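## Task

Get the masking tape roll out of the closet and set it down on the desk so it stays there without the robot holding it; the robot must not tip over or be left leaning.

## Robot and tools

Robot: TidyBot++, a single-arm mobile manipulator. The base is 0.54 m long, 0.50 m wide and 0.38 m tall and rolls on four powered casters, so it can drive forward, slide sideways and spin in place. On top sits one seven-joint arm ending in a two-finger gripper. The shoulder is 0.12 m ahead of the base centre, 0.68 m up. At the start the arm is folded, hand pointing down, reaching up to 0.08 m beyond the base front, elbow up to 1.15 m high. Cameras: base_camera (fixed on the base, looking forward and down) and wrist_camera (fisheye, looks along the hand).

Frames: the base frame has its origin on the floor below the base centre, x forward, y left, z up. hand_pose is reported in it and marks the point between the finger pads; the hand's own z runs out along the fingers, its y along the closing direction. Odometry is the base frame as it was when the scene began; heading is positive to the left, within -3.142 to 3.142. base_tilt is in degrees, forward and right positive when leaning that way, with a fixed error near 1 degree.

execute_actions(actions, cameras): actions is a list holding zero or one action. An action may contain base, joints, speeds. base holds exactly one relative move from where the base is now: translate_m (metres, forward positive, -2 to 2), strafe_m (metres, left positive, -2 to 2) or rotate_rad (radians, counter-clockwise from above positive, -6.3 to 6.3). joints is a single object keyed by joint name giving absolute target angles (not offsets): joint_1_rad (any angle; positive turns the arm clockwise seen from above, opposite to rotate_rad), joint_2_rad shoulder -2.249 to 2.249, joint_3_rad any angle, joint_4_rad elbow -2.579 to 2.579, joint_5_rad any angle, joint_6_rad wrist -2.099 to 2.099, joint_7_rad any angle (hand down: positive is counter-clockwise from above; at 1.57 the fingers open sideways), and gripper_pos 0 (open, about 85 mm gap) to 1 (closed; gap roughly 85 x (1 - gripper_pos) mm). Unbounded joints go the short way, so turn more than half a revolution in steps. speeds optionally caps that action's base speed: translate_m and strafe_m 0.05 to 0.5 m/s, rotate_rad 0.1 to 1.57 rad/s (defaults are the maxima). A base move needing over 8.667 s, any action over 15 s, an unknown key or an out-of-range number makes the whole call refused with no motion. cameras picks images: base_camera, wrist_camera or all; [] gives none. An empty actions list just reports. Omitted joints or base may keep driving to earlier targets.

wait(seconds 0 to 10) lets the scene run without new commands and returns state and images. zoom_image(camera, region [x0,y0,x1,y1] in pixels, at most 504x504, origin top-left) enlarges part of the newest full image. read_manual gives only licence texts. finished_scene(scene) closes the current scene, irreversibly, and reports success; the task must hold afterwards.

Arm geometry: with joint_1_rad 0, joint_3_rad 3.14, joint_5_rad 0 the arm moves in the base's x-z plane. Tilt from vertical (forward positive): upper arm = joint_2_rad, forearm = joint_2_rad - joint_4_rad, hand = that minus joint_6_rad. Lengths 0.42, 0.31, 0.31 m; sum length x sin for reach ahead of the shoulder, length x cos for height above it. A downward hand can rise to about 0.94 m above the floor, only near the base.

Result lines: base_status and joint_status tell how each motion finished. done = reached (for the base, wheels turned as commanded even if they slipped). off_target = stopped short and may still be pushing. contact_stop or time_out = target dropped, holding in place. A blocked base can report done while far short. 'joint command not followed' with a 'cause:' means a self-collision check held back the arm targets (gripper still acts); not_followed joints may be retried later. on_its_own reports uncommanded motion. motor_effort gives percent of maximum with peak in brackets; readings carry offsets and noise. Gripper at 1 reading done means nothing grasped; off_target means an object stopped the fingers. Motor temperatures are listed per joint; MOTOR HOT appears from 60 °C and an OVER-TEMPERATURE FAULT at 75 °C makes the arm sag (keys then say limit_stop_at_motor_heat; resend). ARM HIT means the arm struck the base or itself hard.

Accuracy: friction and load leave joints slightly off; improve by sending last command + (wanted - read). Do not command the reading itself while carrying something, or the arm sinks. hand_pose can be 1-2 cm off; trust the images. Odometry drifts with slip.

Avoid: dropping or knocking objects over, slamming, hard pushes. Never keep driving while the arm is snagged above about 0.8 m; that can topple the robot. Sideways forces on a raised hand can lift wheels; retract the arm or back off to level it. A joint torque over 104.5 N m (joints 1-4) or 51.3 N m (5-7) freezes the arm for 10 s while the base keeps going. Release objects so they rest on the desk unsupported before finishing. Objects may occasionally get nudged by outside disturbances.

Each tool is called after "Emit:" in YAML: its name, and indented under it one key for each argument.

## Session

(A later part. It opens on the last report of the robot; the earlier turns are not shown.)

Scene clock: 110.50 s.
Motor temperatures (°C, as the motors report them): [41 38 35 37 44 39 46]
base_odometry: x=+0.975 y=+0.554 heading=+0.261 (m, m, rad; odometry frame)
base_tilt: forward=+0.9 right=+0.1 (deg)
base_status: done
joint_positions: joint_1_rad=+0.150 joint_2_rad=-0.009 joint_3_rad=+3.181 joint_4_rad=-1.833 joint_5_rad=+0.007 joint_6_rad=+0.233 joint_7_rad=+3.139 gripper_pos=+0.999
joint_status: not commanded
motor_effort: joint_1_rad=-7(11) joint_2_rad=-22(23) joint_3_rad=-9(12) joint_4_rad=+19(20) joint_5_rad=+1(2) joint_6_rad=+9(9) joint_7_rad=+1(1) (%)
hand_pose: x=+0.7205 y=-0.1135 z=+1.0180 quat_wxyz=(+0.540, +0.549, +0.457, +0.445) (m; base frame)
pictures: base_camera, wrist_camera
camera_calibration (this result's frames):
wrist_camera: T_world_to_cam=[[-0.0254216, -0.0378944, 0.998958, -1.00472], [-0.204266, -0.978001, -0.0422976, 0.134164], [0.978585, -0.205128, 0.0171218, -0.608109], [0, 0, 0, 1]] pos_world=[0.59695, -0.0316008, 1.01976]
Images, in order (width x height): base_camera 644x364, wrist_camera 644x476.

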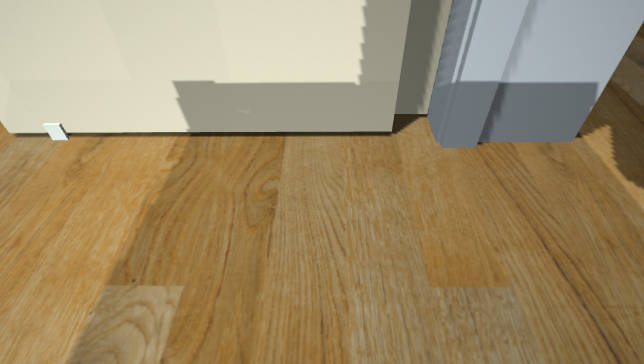

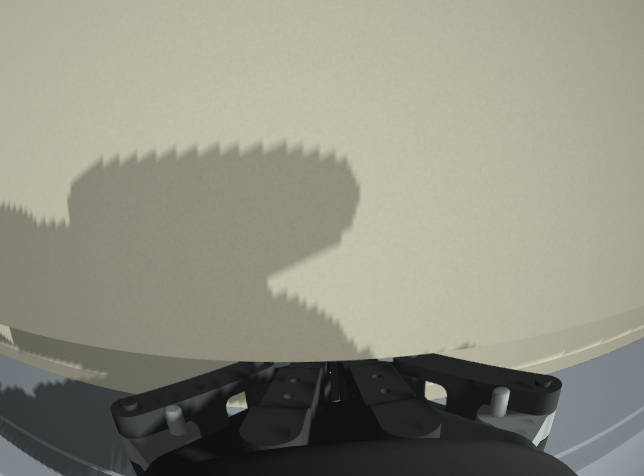

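Emit:
execute_actions:
  actions:
    - {"joints":{"joint_1_rad":0.07,"joint_3_rad":3.10}}

Scene clock: 115.17 s.
Motor temperatures (°C, as the motors report them): [41 38 35 37 44 39 46]
base_odometry: x=+0.975 y=+0.554 heading=+0.261 (m, m, rad; odometry frame)
base_tilt: forward=+0.9 right=+0.0 (deg)
base_status: not commanded
joint_positions: joint_1_rad=+0.132 joint_2_rad=-0.009 joint_3_rad=+3.159 joint_4_rad=-1.833 joint_5_rad=+0.007 joint_6_rad=+0.233 joint_7_rad=+3.139 gripper_pos=+0.999
joint_status: joint_1_rad off_target (ended at +0.132, target +0.070); joint_3_rad off_target (ended at +3.159, target +3.100)
motor_effort: joint_1_rad=-9(13) joint_2_rad=-20(22) joint_3_rad=-9(13) joint_4_rad=+20(21) joint_5_rad=+1(3) joint_6_rad=+9(10) joint_7_rad=+1(1) (%)
hand_pose: x=+0.7243 y=-0.0893 z=+1.0180 quat_wxyz=(+0.531, +0.540, +0.467, +0.456) (m; base frame)
pictures: base_camera, wrist_camera
camera_calibration (this result's frames):
wrist_camera: T_world_to_cam=[[-0.0238662, -0.0386723, 0.998967, -1.00491], [-0.165126, -0.985374, -0.0420911, 0.129354], [0.985984, -0.16596, 0.0171314, -0.608739], [0, 0, 0, 1]] pos_world=[0.597583, -0.0124266, 1.01975]
Images, in order (width x height): base_camera 644x364, wrist_camera 644x476.

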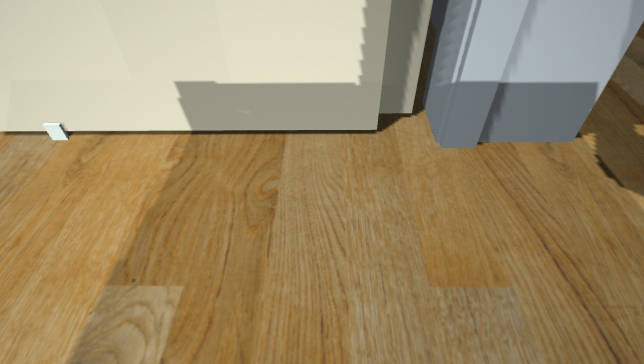

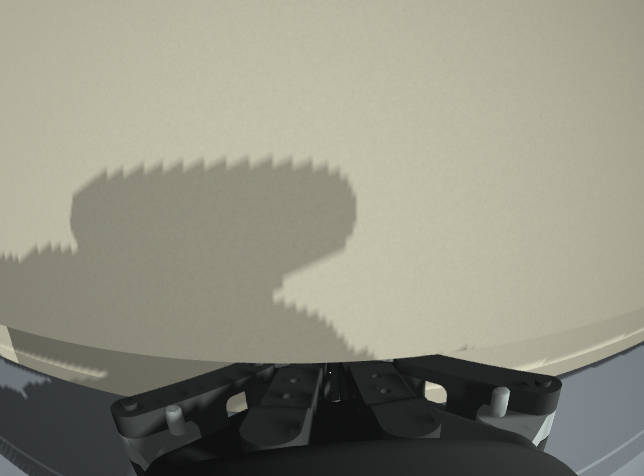

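Emit:
execute_actions:
  actions:
    - {"base":{"strafe_m":0.38},"joints":{"joint_1_rad":0.05,"joint_3_rad":3.08},"speeds":{"strafe_m":0.08}}

Scene clock: 121.93 s.
Motor temperatures (°C, as the motors report them): [41 38 35 37 44 39 46]
base_odometry: x=+0.877 y=+0.921 heading=+0.261 (m, m, rad; odometry frame)
base_tilt: forward=+0.9 right=+0.0 (deg)
base_status: done
joint_positions: joint_1_rad=+0.108 joint_2_rad=-0.023 joint_3_rad=+3.135 joint_4_rad=-1.846 joint_5_rad=+0.007 joint_6_rad=+0.233 joint_7_rad=+3.139 gripper_pos=+0.999
joint_status: joint_1_rad off_target (ended at +0.108, target +0.050); joint_3_rad off_target (ended at +3.135, target +3.080)
motor_effort: joint_1_rad=-10(19) joint_2_rad=-11(23) joint_3_rad=-10(20) joint_4_rad=+29(29) joint_5_rad=+1(3) joint_6_rad=+15(15) joint_7_rad=+0(1) (%)
hand_pose: x=+0.7219 y=-0.0593 z=+1.0179 quat_wxyz=(+0.520, +0.528, +0.480, +0.469) (m; base frame)
pictures: base_camera, wrist_camera
camera_calibration (this result's frames):
wrist_camera: T_world_to_cam=[[-0.0219499, -0.0394569, 0.99898, -1.00516], [-0.117474, -0.992197, -0.0417701, 0.12336], [0.992833, -0.118271, 0.0171435, -0.603552], [0, 0, 0, 1]] pos_world=[0.591654, 0.0113539, 1.01964]
Images, in order (width x height): base_camera 644x364, wrist_camera 644x476.

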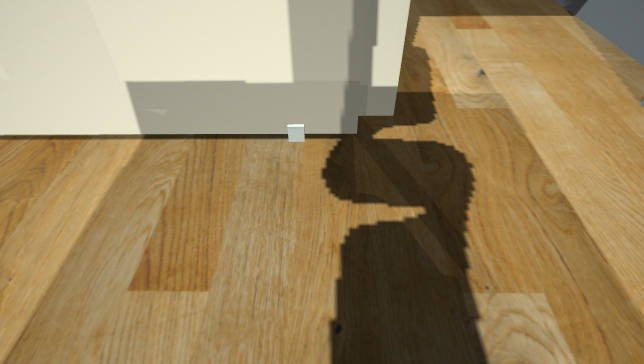

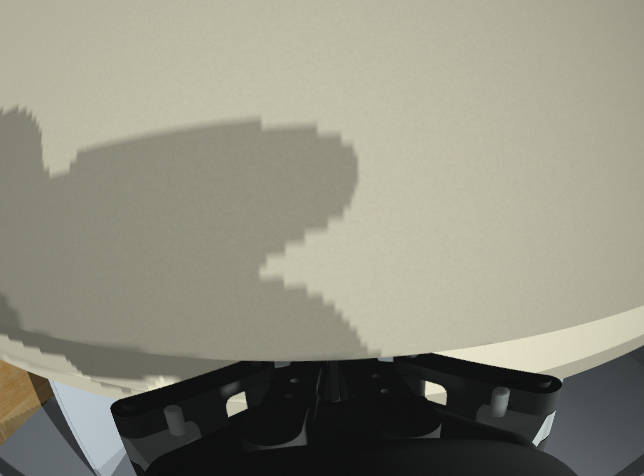

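Emit:
execute_actions:
  actions:
    - {"base":{"translate_m":-0.09},"joints":{"joint_1_rad":0.11,"joint_3_rad":3.14},"speeds":{"translate_m":0.15}}
  cameras: []

Emit:
execute_actions:
  actions:
    - {"base":{"strafe_m":-0.29},"joints":{"joint_1_rad":-0.015,"joint_3_rad":3.15,"joint_6_rad":-0.5,"joint_7_rad":1.55,"gripper_pos":0}}

Scene clock: 125.63 s.
Motor temperatures (°C, as the motors report them): [41 38 35 37 44 39 46]
base_odometry: x=+0.790 y=+0.898 heading=+0.261 (m, m, rad; odometry frame)
base_tilt: forward=+0.8 right=+0.0 (deg)
base_status: done
joint_positions: joint_1_rad=+0.105 joint_2_rad=+0.007 joint_3_rad=+3.134 joint_4_rad=-1.817 joint_5_rad=+0.007 joint_6_rad=+0.233 joint_7_rad=+3.139 gripper_pos=+0.999
joint_status: all done
motor_effort: joint_1_rad=+0(10) joint_2_rad=-22(26) joint_3_rad=+0(9) joint_4_rad=+20(28) joint_5_rad=+0(1) joint_6_rad=+9(14) joint_7_rad=+1(1) (%)
hand_pose: x=+0.7347 y=-0.0587 z=+1.0176 quat_wxyz=(+0.519, +0.527, +0.481, +0.469) (m; base frame)
pictures: none
No camera images: the call's "cameras" was empty. Leave "cameras" out to get every camera's image.

Scene clock: 127.53 s.
Motor temperatures (°C, as the motors report them): [41 38 35 37 44 39 46]
base_odometry: x=+0.865 y=+0.618 heading=+0.261 (m, m, rad; odometry frame)
base_tilt: forward=+0.8 right=-0.1 (deg)
base_status: done
joint_positions: joint_1_rad=+0.003 joint_2_rad=+0.007 joint_3_rad=+3.146 joint_4_rad=-1.817 joint_5_rad=+0.007 joint_6_rad=-0.469 joint_7_rad=+1.570 gripper_pos=+0.000
joint_status: all done
motor_effort: joint_1_rad=+0(2) joint_2_rad=-20(23) joint_3_rad=+0(2) joint_4_rad=+19(20) joint_5_rad=+0(0) joint_6_rad=+7(9) joint_7_rad=+1(1) (%)
hand_pose: x=+0.6599 y=-0.0039 z=+0.8180 quat_wxyz=(+0.004, +0.911, -0.001, +0.412) (m; base frame)
pictures: base_camera, wrist_camera
camera_calibration (this result's frames):
wrist_camera: T_world_to_cam=[[-0.0649447, -0.997882, -0.00356432, 0.0400793], [-0.673059, 0.0464409, -0.738129, 1.10308], [0.736732, -0.0455386, -0.67465, 0.203181], [0, 0, 0, 1]] pos_world=[0.595353, -0.0019811, 0.951437]
Images, in order (width x height): base_camera 644x364, wrist_camera 644x476.

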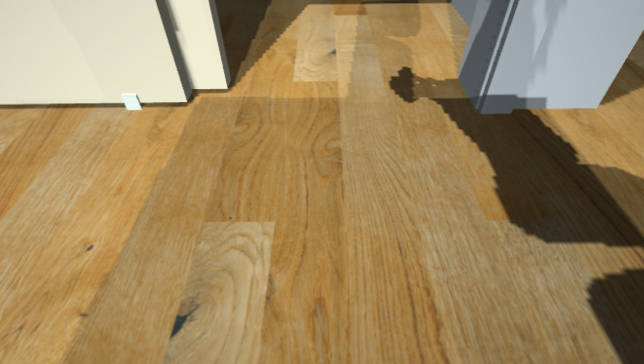

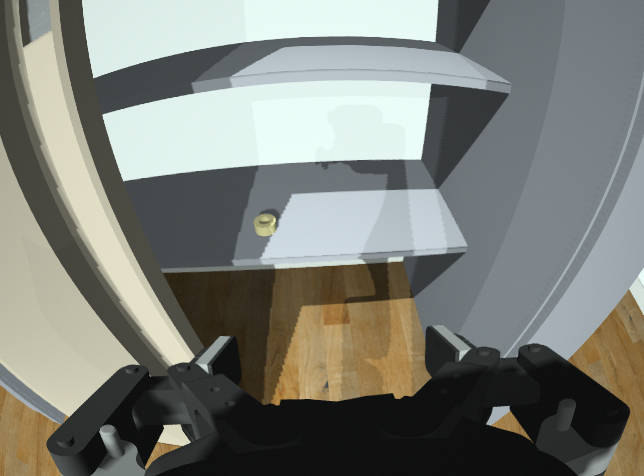

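Emit:
execute_actions:
  actions:
    - {"base":{"translate_m":0.2},"joints":{"joint_1_rad":-0.08,"joint_2_rad":0.66,"joint_4_rad":-1.86,"joint_6_rad":0.19}}

Scene clock: 134.23 s.
Motor temperatures (°C, as the motors report them): [41 38 35 37 44 39 46]
base_odometry: x=+1.058 y=+0.669 heading=+0.260 (m, m, rad; odometry frame)
base_tilt: forward=+0.8 right=+0.0 (deg)
base_status: done
joint_positions: joint_1_rad=-0.062 joint_2_rad=+0.644 joint_3_rad=+3.146 joint_4_rad=-1.837 joint_5_rad=+0.007 joint_6_rad=+0.149 joint_7_rad=+1.570 gripper_pos=+0.000
joint_status: all done
motor_effort: joint_1_rad=+0(2) joint_2_rad=-37(40) joint_3_rad=-1(1) joint_4_rad=+13(20) joint_5_rad=+0(0) joint_6_rad=+6(6) joint_7_rad=+0(1) (%)
hand_pose: x=+0.7887 y=+0.0404 z=+0.5551 quat_wxyz=(-0.009, +0.919, +0.031, +0.394) (m; base frame)
pictures: base_camera, wrist_camera
camera_calibration (this result's frames):
wrist_camera: T_world_to_cam=[[0.00458105, -0.999989, -0.00101062, 0.0355], [-0.702937, -0.00250142, -0.711248, 1.00419], [0.711237, 0.00396866, -0.702941, -0.0332623], [0, 0, 0, 1]] pos_world=[0.729374, 0.0381435, 0.690879]
Images, in order (width x height): base_camera 644x364, wrist_camera 644x476.

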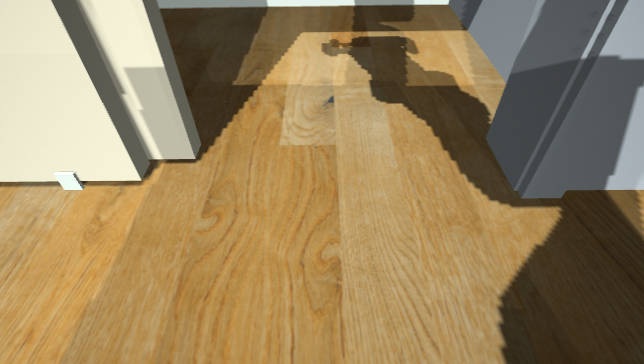

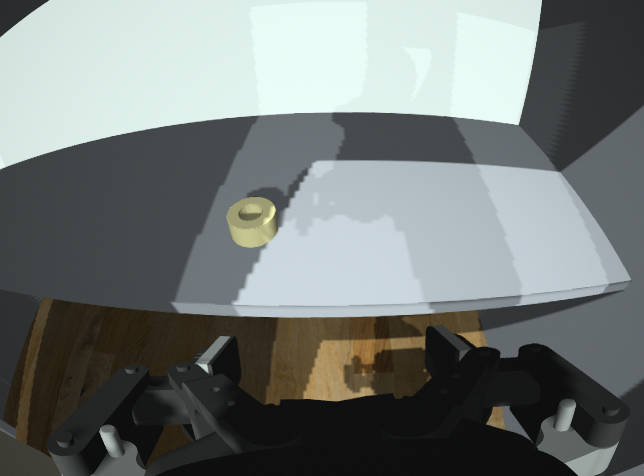

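Emit:
execute_actions:
  actions:
    - {"base":{"translate_m":0.12},"joints":{"joint_1_rad":-0.195}}
  cameras: ["wrist_camera"]

Scene clock: 139.57 s.
Motor temperatures (°C, as the motors report them): [41 38 35 37 44 39 46]
base_odometry: x=+1.175 y=+0.700 heading=+0.260 (m, m, rad; odometry frame)
base_tilt: forward=+0.9 right=+0.0 (deg)
base_status: done
joint_positions: joint_1_rad=-0.193 joint_2_rad=+0.645 joint_3_rad=+3.147 joint_4_rad=-1.841 joint_5_rad=+0.007 joint_6_rad=+0.151 joint_7_rad=+1.570 gripper_pos=+0.000
joint_status: all done
motor_effort: joint_1_rad=+0(3) joint_2_rad=-37(40) joint_3_rad=-2(3) joint_4_rad=+13(14) joint_5_rad=-1(0) joint_6_rad=+6(7) joint_7_rad=+1(1) (%)
hand_pose: x=+0.7764 y=+0.1268 z=+0.5534 quat_wxyz=(-0.035, +0.915, +0.091, +0.391) (m; base frame)
pictures: wrist_camera
camera_calibration (this result's frames):
wrist_camera: T_world_to_cam=[[0.134629, -0.990896, -0.000495144, 0.0196177], [-0.698519, -0.0945509, -0.709317, 1.00176], [0.702813, 0.0958409, -0.704889, -0.0301134], [0, 0, 0, 1]] pos_world=[0.71827, 0.117042, 0.689347]
Images, in order (width x height): wrist_camera 644x476.

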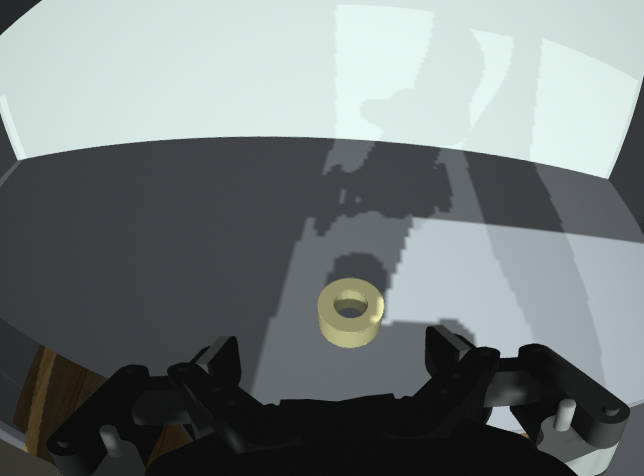

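Emit:
execute_actions:
  actions:
    - {"base":{"translate_m":0.09},"joints":{"joint_2_rad":0.71}}
  cameras: ["wrist_camera"]

Scene clock: 145.30 s.
Motor temperatures (°C, as the motors report them): [41 38 35 37 44 39 46]
base_odometry: x=+1.262 y=+0.723 heading=+0.259 (m, m, rad; odometry frame)
base_tilt: forward=+0.9 right=+0.0 (deg)
base_status: done
joint_positions: joint_1_rad=-0.193 joint_2_rad=+0.695 joint_3_rad=+3.147 joint_4_rad=-1.842 joint_5_rad=+0.007 joint_6_rad=+0.151 joint_7_rad=+1.570 gripper_pos=+0.000
joint_status: all done
motor_effort: joint_1_rad=+0(3) joint_2_rad=-38(40) joint_3_rad=-2(3) joint_4_rad=+12(14) joint_5_rad=+0(0) joint_6_rad=+6(7) joint_7_rad=+1(0) (%)
hand_pose: x=+0.7689 y=+0.1254 z=+0.5200 quat_wxyz=(-0.032, +0.925, +0.092, +0.368) (m; base frame)
pictures: wrist_camera
camera_calibration (this result's frames):
wrist_camera: T_world_to_cam=[[0.134675, -0.990887, 0.00241327, 0.0176076], [-0.732683, -0.101221, -0.673001, 0.980907], [0.667112, 0.0888683, -0.739638, -0.00174828], [0, 0, 0, 1]] pos_world=[0.717489, 0.116891, 0.658816]
Images, in order (width x height): wrist_camera 644x476.

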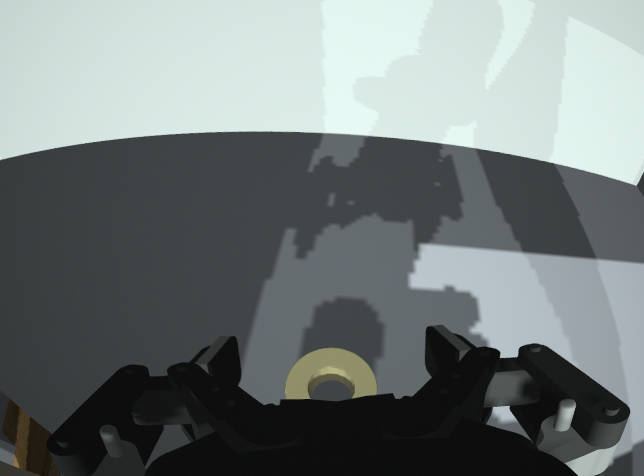

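Emit:
execute_actions:
  actions:
    - {"joints":{"joint_2_rad":0.765}}
  cameras: ["wrist_camera"]

Scene clock: 147.47 s.
Motor temperatures (°C, as the motors report them): [41 38 35 37 44 39 46]
base_odometry: x=+1.262 y=+0.723 heading=+0.259 (m, m, rad; odometry frame)
base_tilt: forward=+0.8 right=+0.0 (deg)
base_status: not commanded
joint_positions: joint_1_rad=-0.193 joint_2_rad=+0.749 joint_3_rad=+3.147 joint_4_rad=-1.842 joint_5_rad=+0.007 joint_6_rad=+0.151 joint_7_rad=+1.570 gripper_pos=+0.000
joint_status: all done
motor_effort: joint_1_rad=+0(0) joint_2_rad=-38(41) joint_3_rad=-1(2) joint_4_rad=+12(12) joint_5_rad=+0(1) joint_6_rad=+6(7) joint_7_rad=+1(1) (%)
hand_pose: x=+0.7589 y=+0.1234 z=+0.4838 quat_wxyz=(-0.030, +0.935, +0.093, +0.342) (m; base frame)
pictures: wrist_camera
camera_calibration (this result's frames):
wrist_camera: T_world_to_cam=[[0.134891, -0.990845, 0.00560706, 0.0153941], [-0.768113, -0.10814, -0.631116, 0.956531], [0.625944, 0.0808248, -0.775668, 0.0279718], [0, 0, 0, 1]] pos_world=[0.715139, 0.116432, 0.625292]
Images, in order (width x height): wrist_camera 644x476.

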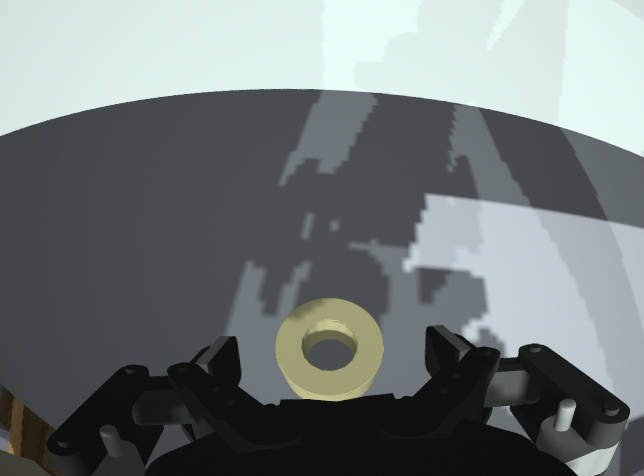

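Emit:
execute_actions:
  actions:
    - {"base":{"translate_m":0.008},"joints":{"joint_2_rad":0.774}}
  cameras: []

Emit:
execute_actions:
  actions:
    - {"joints":{"gripper_pos":1}}
  cameras: ["wrist_camera"]

Scene clock: 150.53 s.
Motor temperatures (°C, as the motors report them): [41 38 35 37 44 39 46]
base_odometry: x=+1.270 y=+0.725 heading=+0.259 (m, m, rad; odometry frame)
base_tilt: forward=+0.8 right=-0.1 (deg)
base_status: done
joint_positions: joint_1_rad=-0.193 joint_2_rad=+0.753 joint_3_rad=+3.147 joint_4_rad=-1.843 joint_5_rad=+0.007 joint_6_rad=+0.151 joint_7_rad=+1.570 gripper_pos=+0.000
joint_status: all done
motor_effort: joint_1_rad=-1(4) joint_2_rad=-38(39) joint_3_rad=-1(4) joint_4_rad=+11(13) joint_5_rad=+0(0) joint_6_rad=+6(6) joint_7_rad=+1(1) (%)
hand_pose: x=+0.7582 y=+0.1233 z=+0.4817 quat_wxyz=(-0.030, +0.935, +0.093, +0.340) (m; base frame)
pictures: none
No camera images: the call's "cameras" was empty. Leave "cameras" out to get every camera's image.

Scene clock: 151.63 s.
Motor temperatures (°C, as the motors report them): [41 38 35 37 44 39 46]
base_odometry: x=+1.270 y=+0.725 heading=+0.259 (m, m, rad; odometry frame)
base_tilt: forward=+0.9 right=+0.1 (deg)
base_status: not commanded
joint_positions: joint_1_rad=-0.193 joint_2_rad=+0.753 joint_3_rad=+3.147 joint_4_rad=-1.843 joint_5_rad=+0.007 joint_6_rad=+0.157 joint_7_rad=+1.570 gripper_pos=+0.498
joint_status: gripper_pos off_target (ended at +0.498, target +1.000)
motor_effort: joint_1_rad=+0(1) joint_2_rad=-35(39) joint_3_rad=-1(1) joint_4_rad=+10(11) joint_5_rad=+0(0) joint_6_rad=+4(6) joint_7_rad=+1(0) (%)
hand_pose: x=+0.7593 y=+0.1235 z=+0.4824 quat_wxyz=(-0.030, +0.934, +0.093, +0.343) (m; base frame)
pictures: wrist_camera
camera_calibration (this result's frames):
wrist_camera: T_world_to_cam=[[0.134922, -0.990841, 0.00551607, 0.0154553], [-0.76727, -0.107997, -0.632166, 0.955775], [0.626971, 0.0810604, -0.774814, 0.0253987], [0, 0, 0, 1]] pos_world=[0.715328, 0.116476, 0.623802]
Images, in order (width x height): wrist_camera 644x476.

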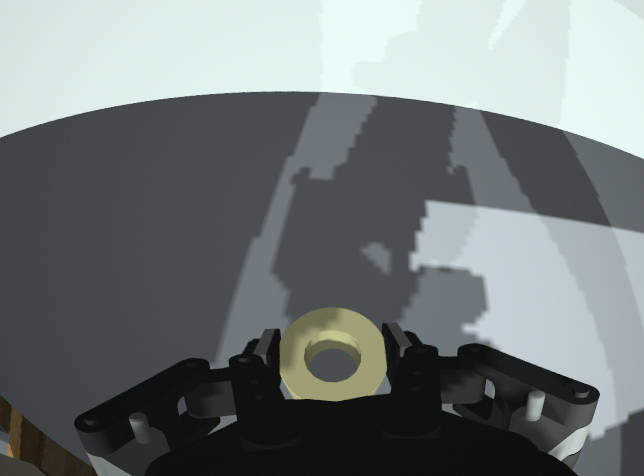

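Emit:
execute_actions:
  actions:
    - {"joints":{"joint_2_rad":0.68}}
  cameras: []

Emit:
execute_actions:
  actions:
    - {"base":{"translate_m":-0.6},"joints":{"joint_1_rad":0.0}}

Emit:
execute_actions:
  actions:
    - {"base":{"translate_m":-1.65},"joints":{"joint_1_rad":3.1,"joint_2_rad":0.24,"joint_4_rad":-1.40,"joint_6_rad":-0.5}}
  cameras: ["wrist_camera"]

Scene clock: 157.37 s.
Motor temperatures (°C, as the motors report them): [41 38 35 37 44 39 46]
base_odometry: x=+1.270 y=+0.725 heading=+0.259 (m, m, rad; odometry frame)
base_tilt: forward=+0.9 right=+0.0 (deg)
base_status: not commanded
joint_positions: joint_1_rad=-0.193 joint_2_rad=+0.698 joint_3_rad=+3.147 joint_4_rad=-1.845 joint_5_rad=+0.007 joint_6_rad=+0.157 joint_7_rad=+1.570 gripper_pos=+0.498
joint_status: all done
motor_effort: joint_1_rad=-1(1) joint_2_rad=-38(40) joint_3_rad=-1(1) joint_4_rad=+12(13) joint_5_rad=+0(0) joint_6_rad=+6(6) joint_7_rad=+1(1) (%)
hand_pose: x=+0.7681 y=+0.1252 z=+0.5177 quat_wxyz=(-0.032, +0.925, +0.092, +0.367) (m; base frame)
pictures: none
No camera images: the call's "cameras" was empty. Leave "cameras" out to get every camera's image.

Scene clock: 160.07 s.
Motor temperatures (°C, as the motors report them): [41 38 35 37 44 39 46]
base_odometry: x=+0.690 y=+0.571 heading=+0.259 (m, m, rad; odometry frame)
base_tilt: forward=+0.9 right=+0.0 (deg)
base_status: done
joint_positions: joint_1_rad=+0.000 joint_2_rad=+0.697 joint_3_rad=+3.152 joint_4_rad=-1.847 joint_5_rad=+0.007 joint_6_rad=+0.157 joint_7_rad=+1.570 gripper_pos=+0.498
joint_status: all done
motor_effort: joint_1_rad=+0(4) joint_2_rad=-38(40) joint_3_rad=-1(3) joint_4_rad=+12(14) joint_5_rad=+0(0) joint_6_rad=+6(7) joint_7_rad=+1(0) (%)
hand_pose: x=+0.7791 y=-0.0043 z=+0.5175 quat_wxyz=(+0.005, +0.930, +0.001, +0.368) (m; base frame)
pictures: base_camera, wrist_camera
camera_calibration (this result's frames):
wrist_camera: T_world_to_cam=[[-0.061262, -0.998106, 0.00554293, 0.0387114], [-0.739938, 0.0416876, -0.671382, 0.97902], [0.66988, -0.0452316, -0.741091, -0.000948273], [0, 0, 0, 1]] pos_world=[0.727421, -0.00221782, 0.656379]
Images, in order (width x height): base_camera 644x364, wrist_camera 644x476.

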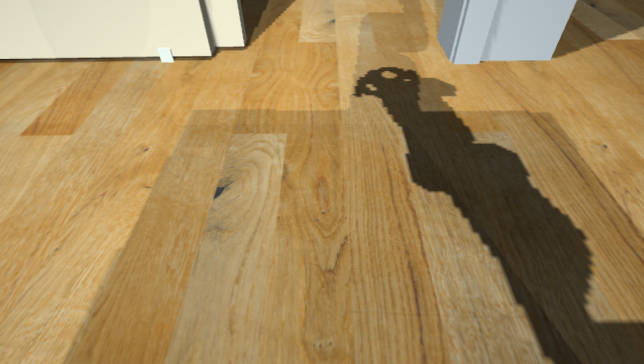

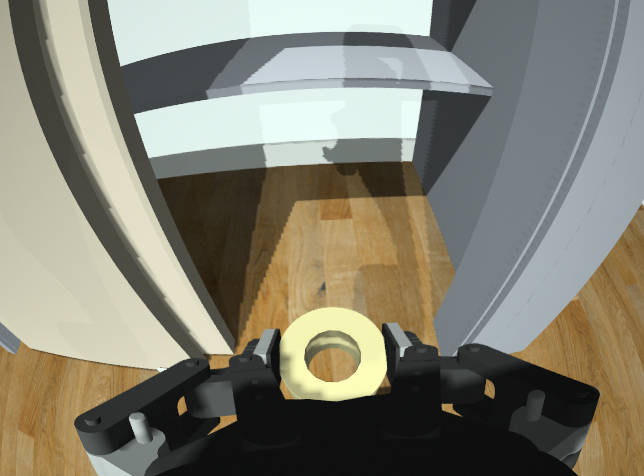

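Scene clock: 164.90 s.
Motor temperatures (°C, as the motors report them): [41 38 35 37 44 39 46]
base_odometry: x=-0.905 y=+0.149 heading=+0.259 (m, m, rad; odometry frame)
base_tilt: forward=+0.9 right=+0.0 (deg)
base_status: done
joint_positions: joint_1_rad=+3.092 joint_2_rad=+0.265 joint_3_rad=+3.152 joint_4_rad=-1.424 joint_5_rad=+0.007 joint_6_rad=-0.459 joint_7_rad=+1.570 gripper_pos=+0.498
joint_status: all done
motor_effort: joint_1_rad=-1(3) joint_2_rad=-32(39) joint_3_rad=+0(3) joint_4_rad=+19(21) joint_5_rad=+0(1) joint_6_rad=+7(8) joint_7_rad=+1(1) (%)
hand_pose: x=-0.5638 y=-0.0280 z=+0.8805 quat_wxyz=(+0.476, +0.020, -0.879, +0.005) (m; base frame)
pictures: wrist_camera
camera_calibration (this result's frames):
wrist_camera: T_world_to_cam=[[0.0162595, 0.999826, -0.0091308, 0.0434148], [0.561329, -0.0166849, -0.827425, 1.09945], [-0.827433, 0.00832816, -0.561503, 0.165781], [0, 0, 0, 1]] pos_world=[-0.480687, -0.0264436, 1.0032]
Images, in order (width x height): wrist_camera 644x476.

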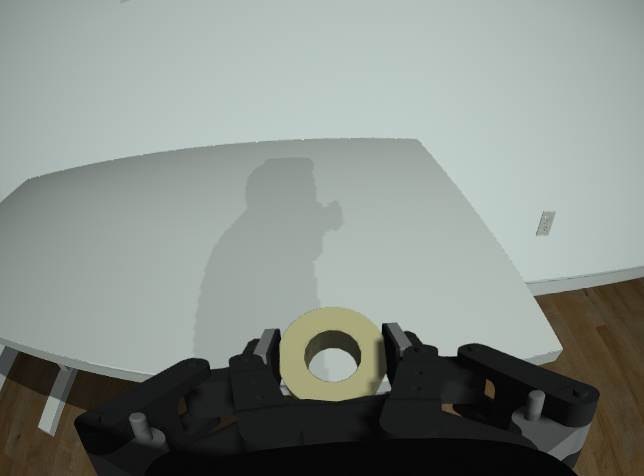

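Emit:
execute_actions:
  actions:
    - {"base":{"translate_m":-0.3},"joints":{"joint_6_rad":-0.75}}
  cameras: ["wrist_camera"]

Scene clock: 171.10 s.
Motor temperatures (°C, as the motors report them): [41 38 35 37 44 39 46]
base_odometry: x=-1.195 y=+0.072 heading=+0.259 (m, m, rad; odometry frame)
base_tilt: forward=+0.8 right=+0.0 (deg)
base_status: done
joint_positions: joint_1_rad=+3.092 joint_2_rad=+0.254 joint_3_rad=+3.152 joint_4_rad=-1.418 joint_5_rad=+0.007 joint_6_rad=-0.736 joint_7_rad=+1.570 gripper_pos=+0.498
joint_status: all done
motor_effort: joint_1_rad=+0(2) joint_2_rad=-30(34) joint_3_rad=-1(0) joint_4_rad=+19(21) joint_5_rad=+0(1) joint_6_rad=+6(8) joint_7_rad=+1(1) (%)
hand_pose: x=-0.5073 y=-0.0251 z=+0.8260 quat_wxyz=(+0.358, +0.020, -0.933, +0.003) (m; base frame)
pictures: wrist_camera
camera_calibration (this result's frames):
wrist_camera: T_world_to_cam=[[0.019379, 0.999794, 0.00598735, 0.0281534], [0.75475, -0.0107012, -0.655926, 0.97933], [-0.655727, 0.0172301, -0.754802, 0.428897], [0, 0, 0, 1]] pos_world=[-0.458455, -0.0250575, 0.965931]
Images, in order (width x height): wrist_camera 644x476.

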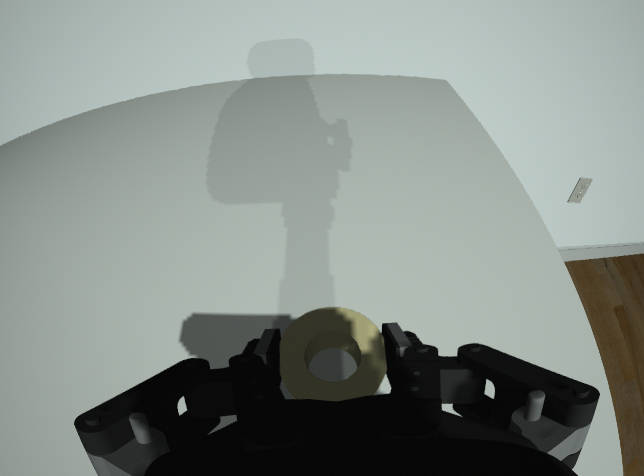

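Emit:
execute_actions:
  actions:
    - {"joints":{"joint_2_rad":0.40,"joint_6_rad":-0.59}}
  cameras: ["wrist_camera"]

Scene clock: 175.27 s.
Motor temperatures (°C, as the motors report them): [41 38 35 37 44 39 46]
base_odometry: x=-1.195 y=+0.072 heading=+0.259 (m, m, rad; odometry frame)
base_tilt: forward=+0.8 right=+0.0 (deg)
base_status: not commanded
joint_positions: joint_1_rad=+3.092 joint_2_rad=+0.398 joint_3_rad=+3.152 joint_4_rad=-1.418 joint_5_rad=+0.007 joint_6_rad=-0.631 joint_7_rad=+1.570 gripper_pos=+0.498
joint_status: all done
motor_effort: joint_1_rad=+0(0) joint_2_rad=-35(39) joint_3_rad=-1(0) joint_4_rad=+18(19) joint_5_rad=+0(0) joint_6_rad=+6(7) joint_7_rad=+1(1) (%)
hand_pose: x=-0.5476 y=-0.0271 z=+0.7543 quat_wxyz=(+0.340, +0.021, -0.940, +0.002) (m; base frame)
pictures: wrist_camera
camera_calibration (this result's frames):
wrist_camera: T_world_to_cam=[[0.017992, 0.999793, 0.00951075, 0.0279592], [0.779592, -0.00807212, -0.626236, 0.953954], [-0.626029, 0.0186817, -0.779576, 0.383338], [0, 0, 0, 1]] pos_world=[-0.504217, -0.0274144, 0.895975]
Images, in order (width x height): wrist_camera 644x476.

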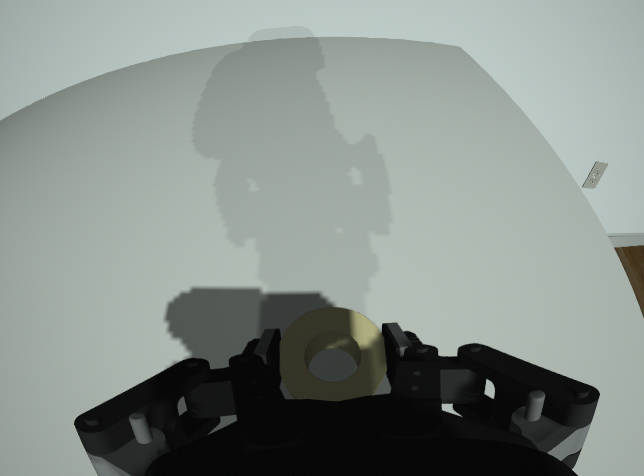

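Emit:
execute_actions:
  actions:
    - {"joints":{"joint_2_rad":0.44}}
  cameras: ["wrist_camera"]

Scene clock: 177.23 s.
Motor temperatures (°C, as the motors report them): [41 38 35 37 44 39 46]
base_odometry: x=-1.195 y=+0.072 heading=+0.259 (m, m, rad; odometry frame)
base_tilt: forward=+0.8 right=+0.1 (deg)
base_status: not commanded
joint_positions: joint_1_rad=+3.092 joint_2_rad=+0.415 joint_3_rad=+3.152 joint_4_rad=-1.417 joint_5_rad=+0.007 joint_6_rad=-0.627 joint_7_rad=+1.570 gripper_pos=+0.498
joint_status: all done
motor_effort: joint_1_rad=+0(0) joint_2_rad=-33(36) joint_3_rad=-1(2) joint_4_rad=+17(18) joint_5_rad=+0(0) joint_6_rad=+5(6) joint_7_rad=+0(1) (%)
hand_pose: x=-0.5502 y=-0.0272 z=+0.7442 quat_wxyz=(+0.335, +0.021, -0.942, +0.002) (m; base frame)
pictures: wrist_camera
camera_calibration (this result's frames):
wrist_camera: T_world_to_cam=[[0.017824, 0.999788, 0.0103448, 0.0275152], [0.786883, -0.00764372, -0.617055, 0.946856], [-0.616845, 0.0191386, -0.786852, 0.384391], [0, 0, 0, 1]] pos_world=[-0.508445, -0.0276286, 0.886436]
Images, in order (width x height): wrist_camera 644x476.

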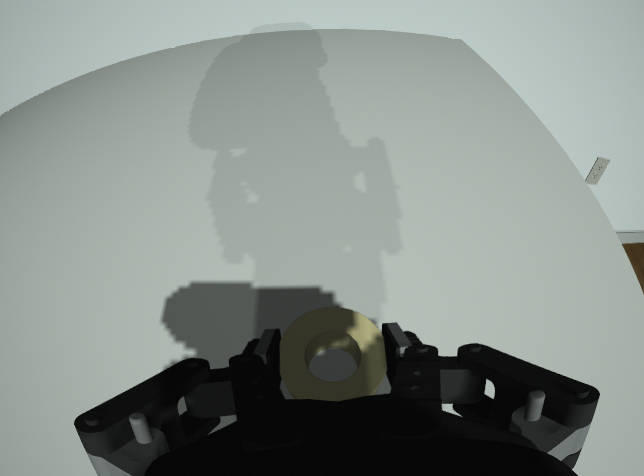

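Touching (j6 deflected, efforts dropped). Release.

Emit:
execute_actions:
  actions:
    - {"joints":{"gripper_pos":0.2,"joint_2_rad":0.415}}
  cameras: ["wrist_camera"]

Emit:
execute_actions:
  actions:
    - {"joints":{"joint_2_rad":0.28}}
  cameras: ["wrist_camera"]

Scene clock: 179.83 s.
Motor temperatures (°C, as the motors report them): [41 38 35 37 44 39 46]
base_odometry: x=-1.195 y=+0.072 heading=+0.259 (m, m, rad; odometry frame)
base_tilt: forward=+0.8 right=+0.1 (deg)
base_status: not commanded
joint_positions: joint_1_rad=+3.092 joint_2_rad=+0.415 joint_3_rad=+3.152 joint_4_rad=-1.417 joint_5_rad=+0.007 joint_6_rad=-0.627 joint_7_rad=+1.570 gripper_pos=+0.200
joint_status: all done
motor_effort: joint_1_rad=+0(0) joint_2_rad=-35(36) joint_3_rad=-1(0) joint_4_rad=+18(19) joint_5_rad=+0(0) joint_6_rad=+6(6) joint_7_rad=+1(1) (%)
hand_pose: x=-0.5502 y=-0.0272 z=+0.7443 quat_wxyz=(+0.335, +0.021, -0.942, +0.002) (m; base frame)
pictures: wrist_camera
camera_calibration (this result's frames):
wrist_camera: T_world_to_cam=[[0.0178255, 0.999788, 0.0103315, 0.0275272], [0.786749, -0.00764897, -0.617225, 0.947014], [-0.617015, 0.0191307, -0.786718, 0.38427], [0, 0, 0, 1]] pos_world=[-0.508453, -0.0276291, 0.88655]
Images, in order (width x height): wrist_camera 644x476.

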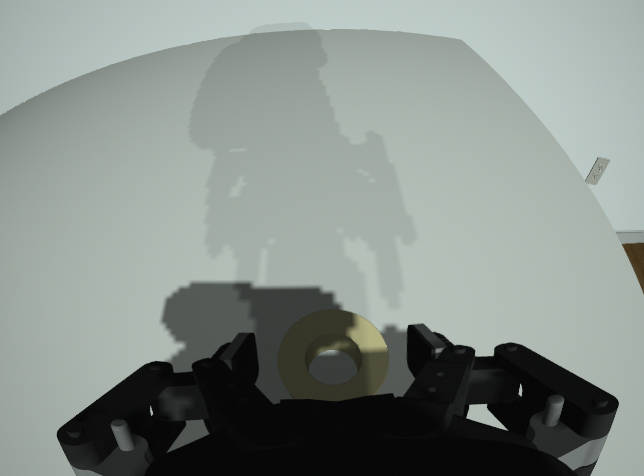

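Scene clock: 180.93 s.
Motor temperatures (°C, as the motors report them): [41 38 35 37 44 39 46]
base_odometry: x=-1.195 y=+0.072 heading=+0.259 (m, m, rad; odometry frame)
base_tilt: forward=+0.7 right=+0.0 (deg)
base_status: not commanded
joint_positions: joint_1_rad=+3.092 joint_2_rad=+0.285 joint_3_rad=+3.152 joint_4_rad=-1.415 joint_5_rad=+0.007 joint_6_rad=-0.627 joint_7_rad=+1.570 gripper_pos=+0.200
joint_status: all done
motor_effort: joint_1_rad=+0(0) joint_2_rad=-32(38) joint_3_rad=-1(1) joint_4_rad=+19(19) joint_5_rad=-1(0) joint_6_rad=+6(7) joint_7_rad=+1(1) (%)
hand_pose: x=-0.5369 y=-0.0266 z=+0.8316 quat_wxyz=(+0.396, +0.020, -0.918, +0.004) (m; base frame)
pictures: wrist_camera
camera_calibration (this result's frames):
wrist_camera: T_world_to_cam=[[0.0185943, 0.999826, 0.00141961, 0.0335507], [0.699001, -0.0119845, -0.71502, 1.02446], [-0.714879, 0.0142876, -0.699102, 0.335566], [0, 0, 0, 1]] pos_world=[-0.476833, -0.0260617, 0.967058]
Images, in order (width x height): wrist_camera 644x476.

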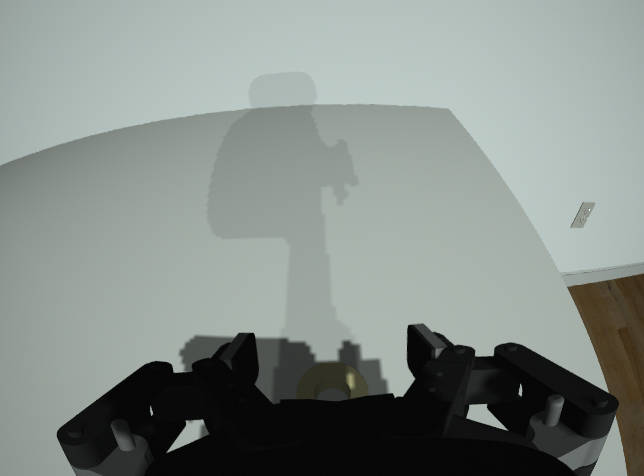

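Emit:
finished_scene:
  scene: 1

The scene is finished: the task was done.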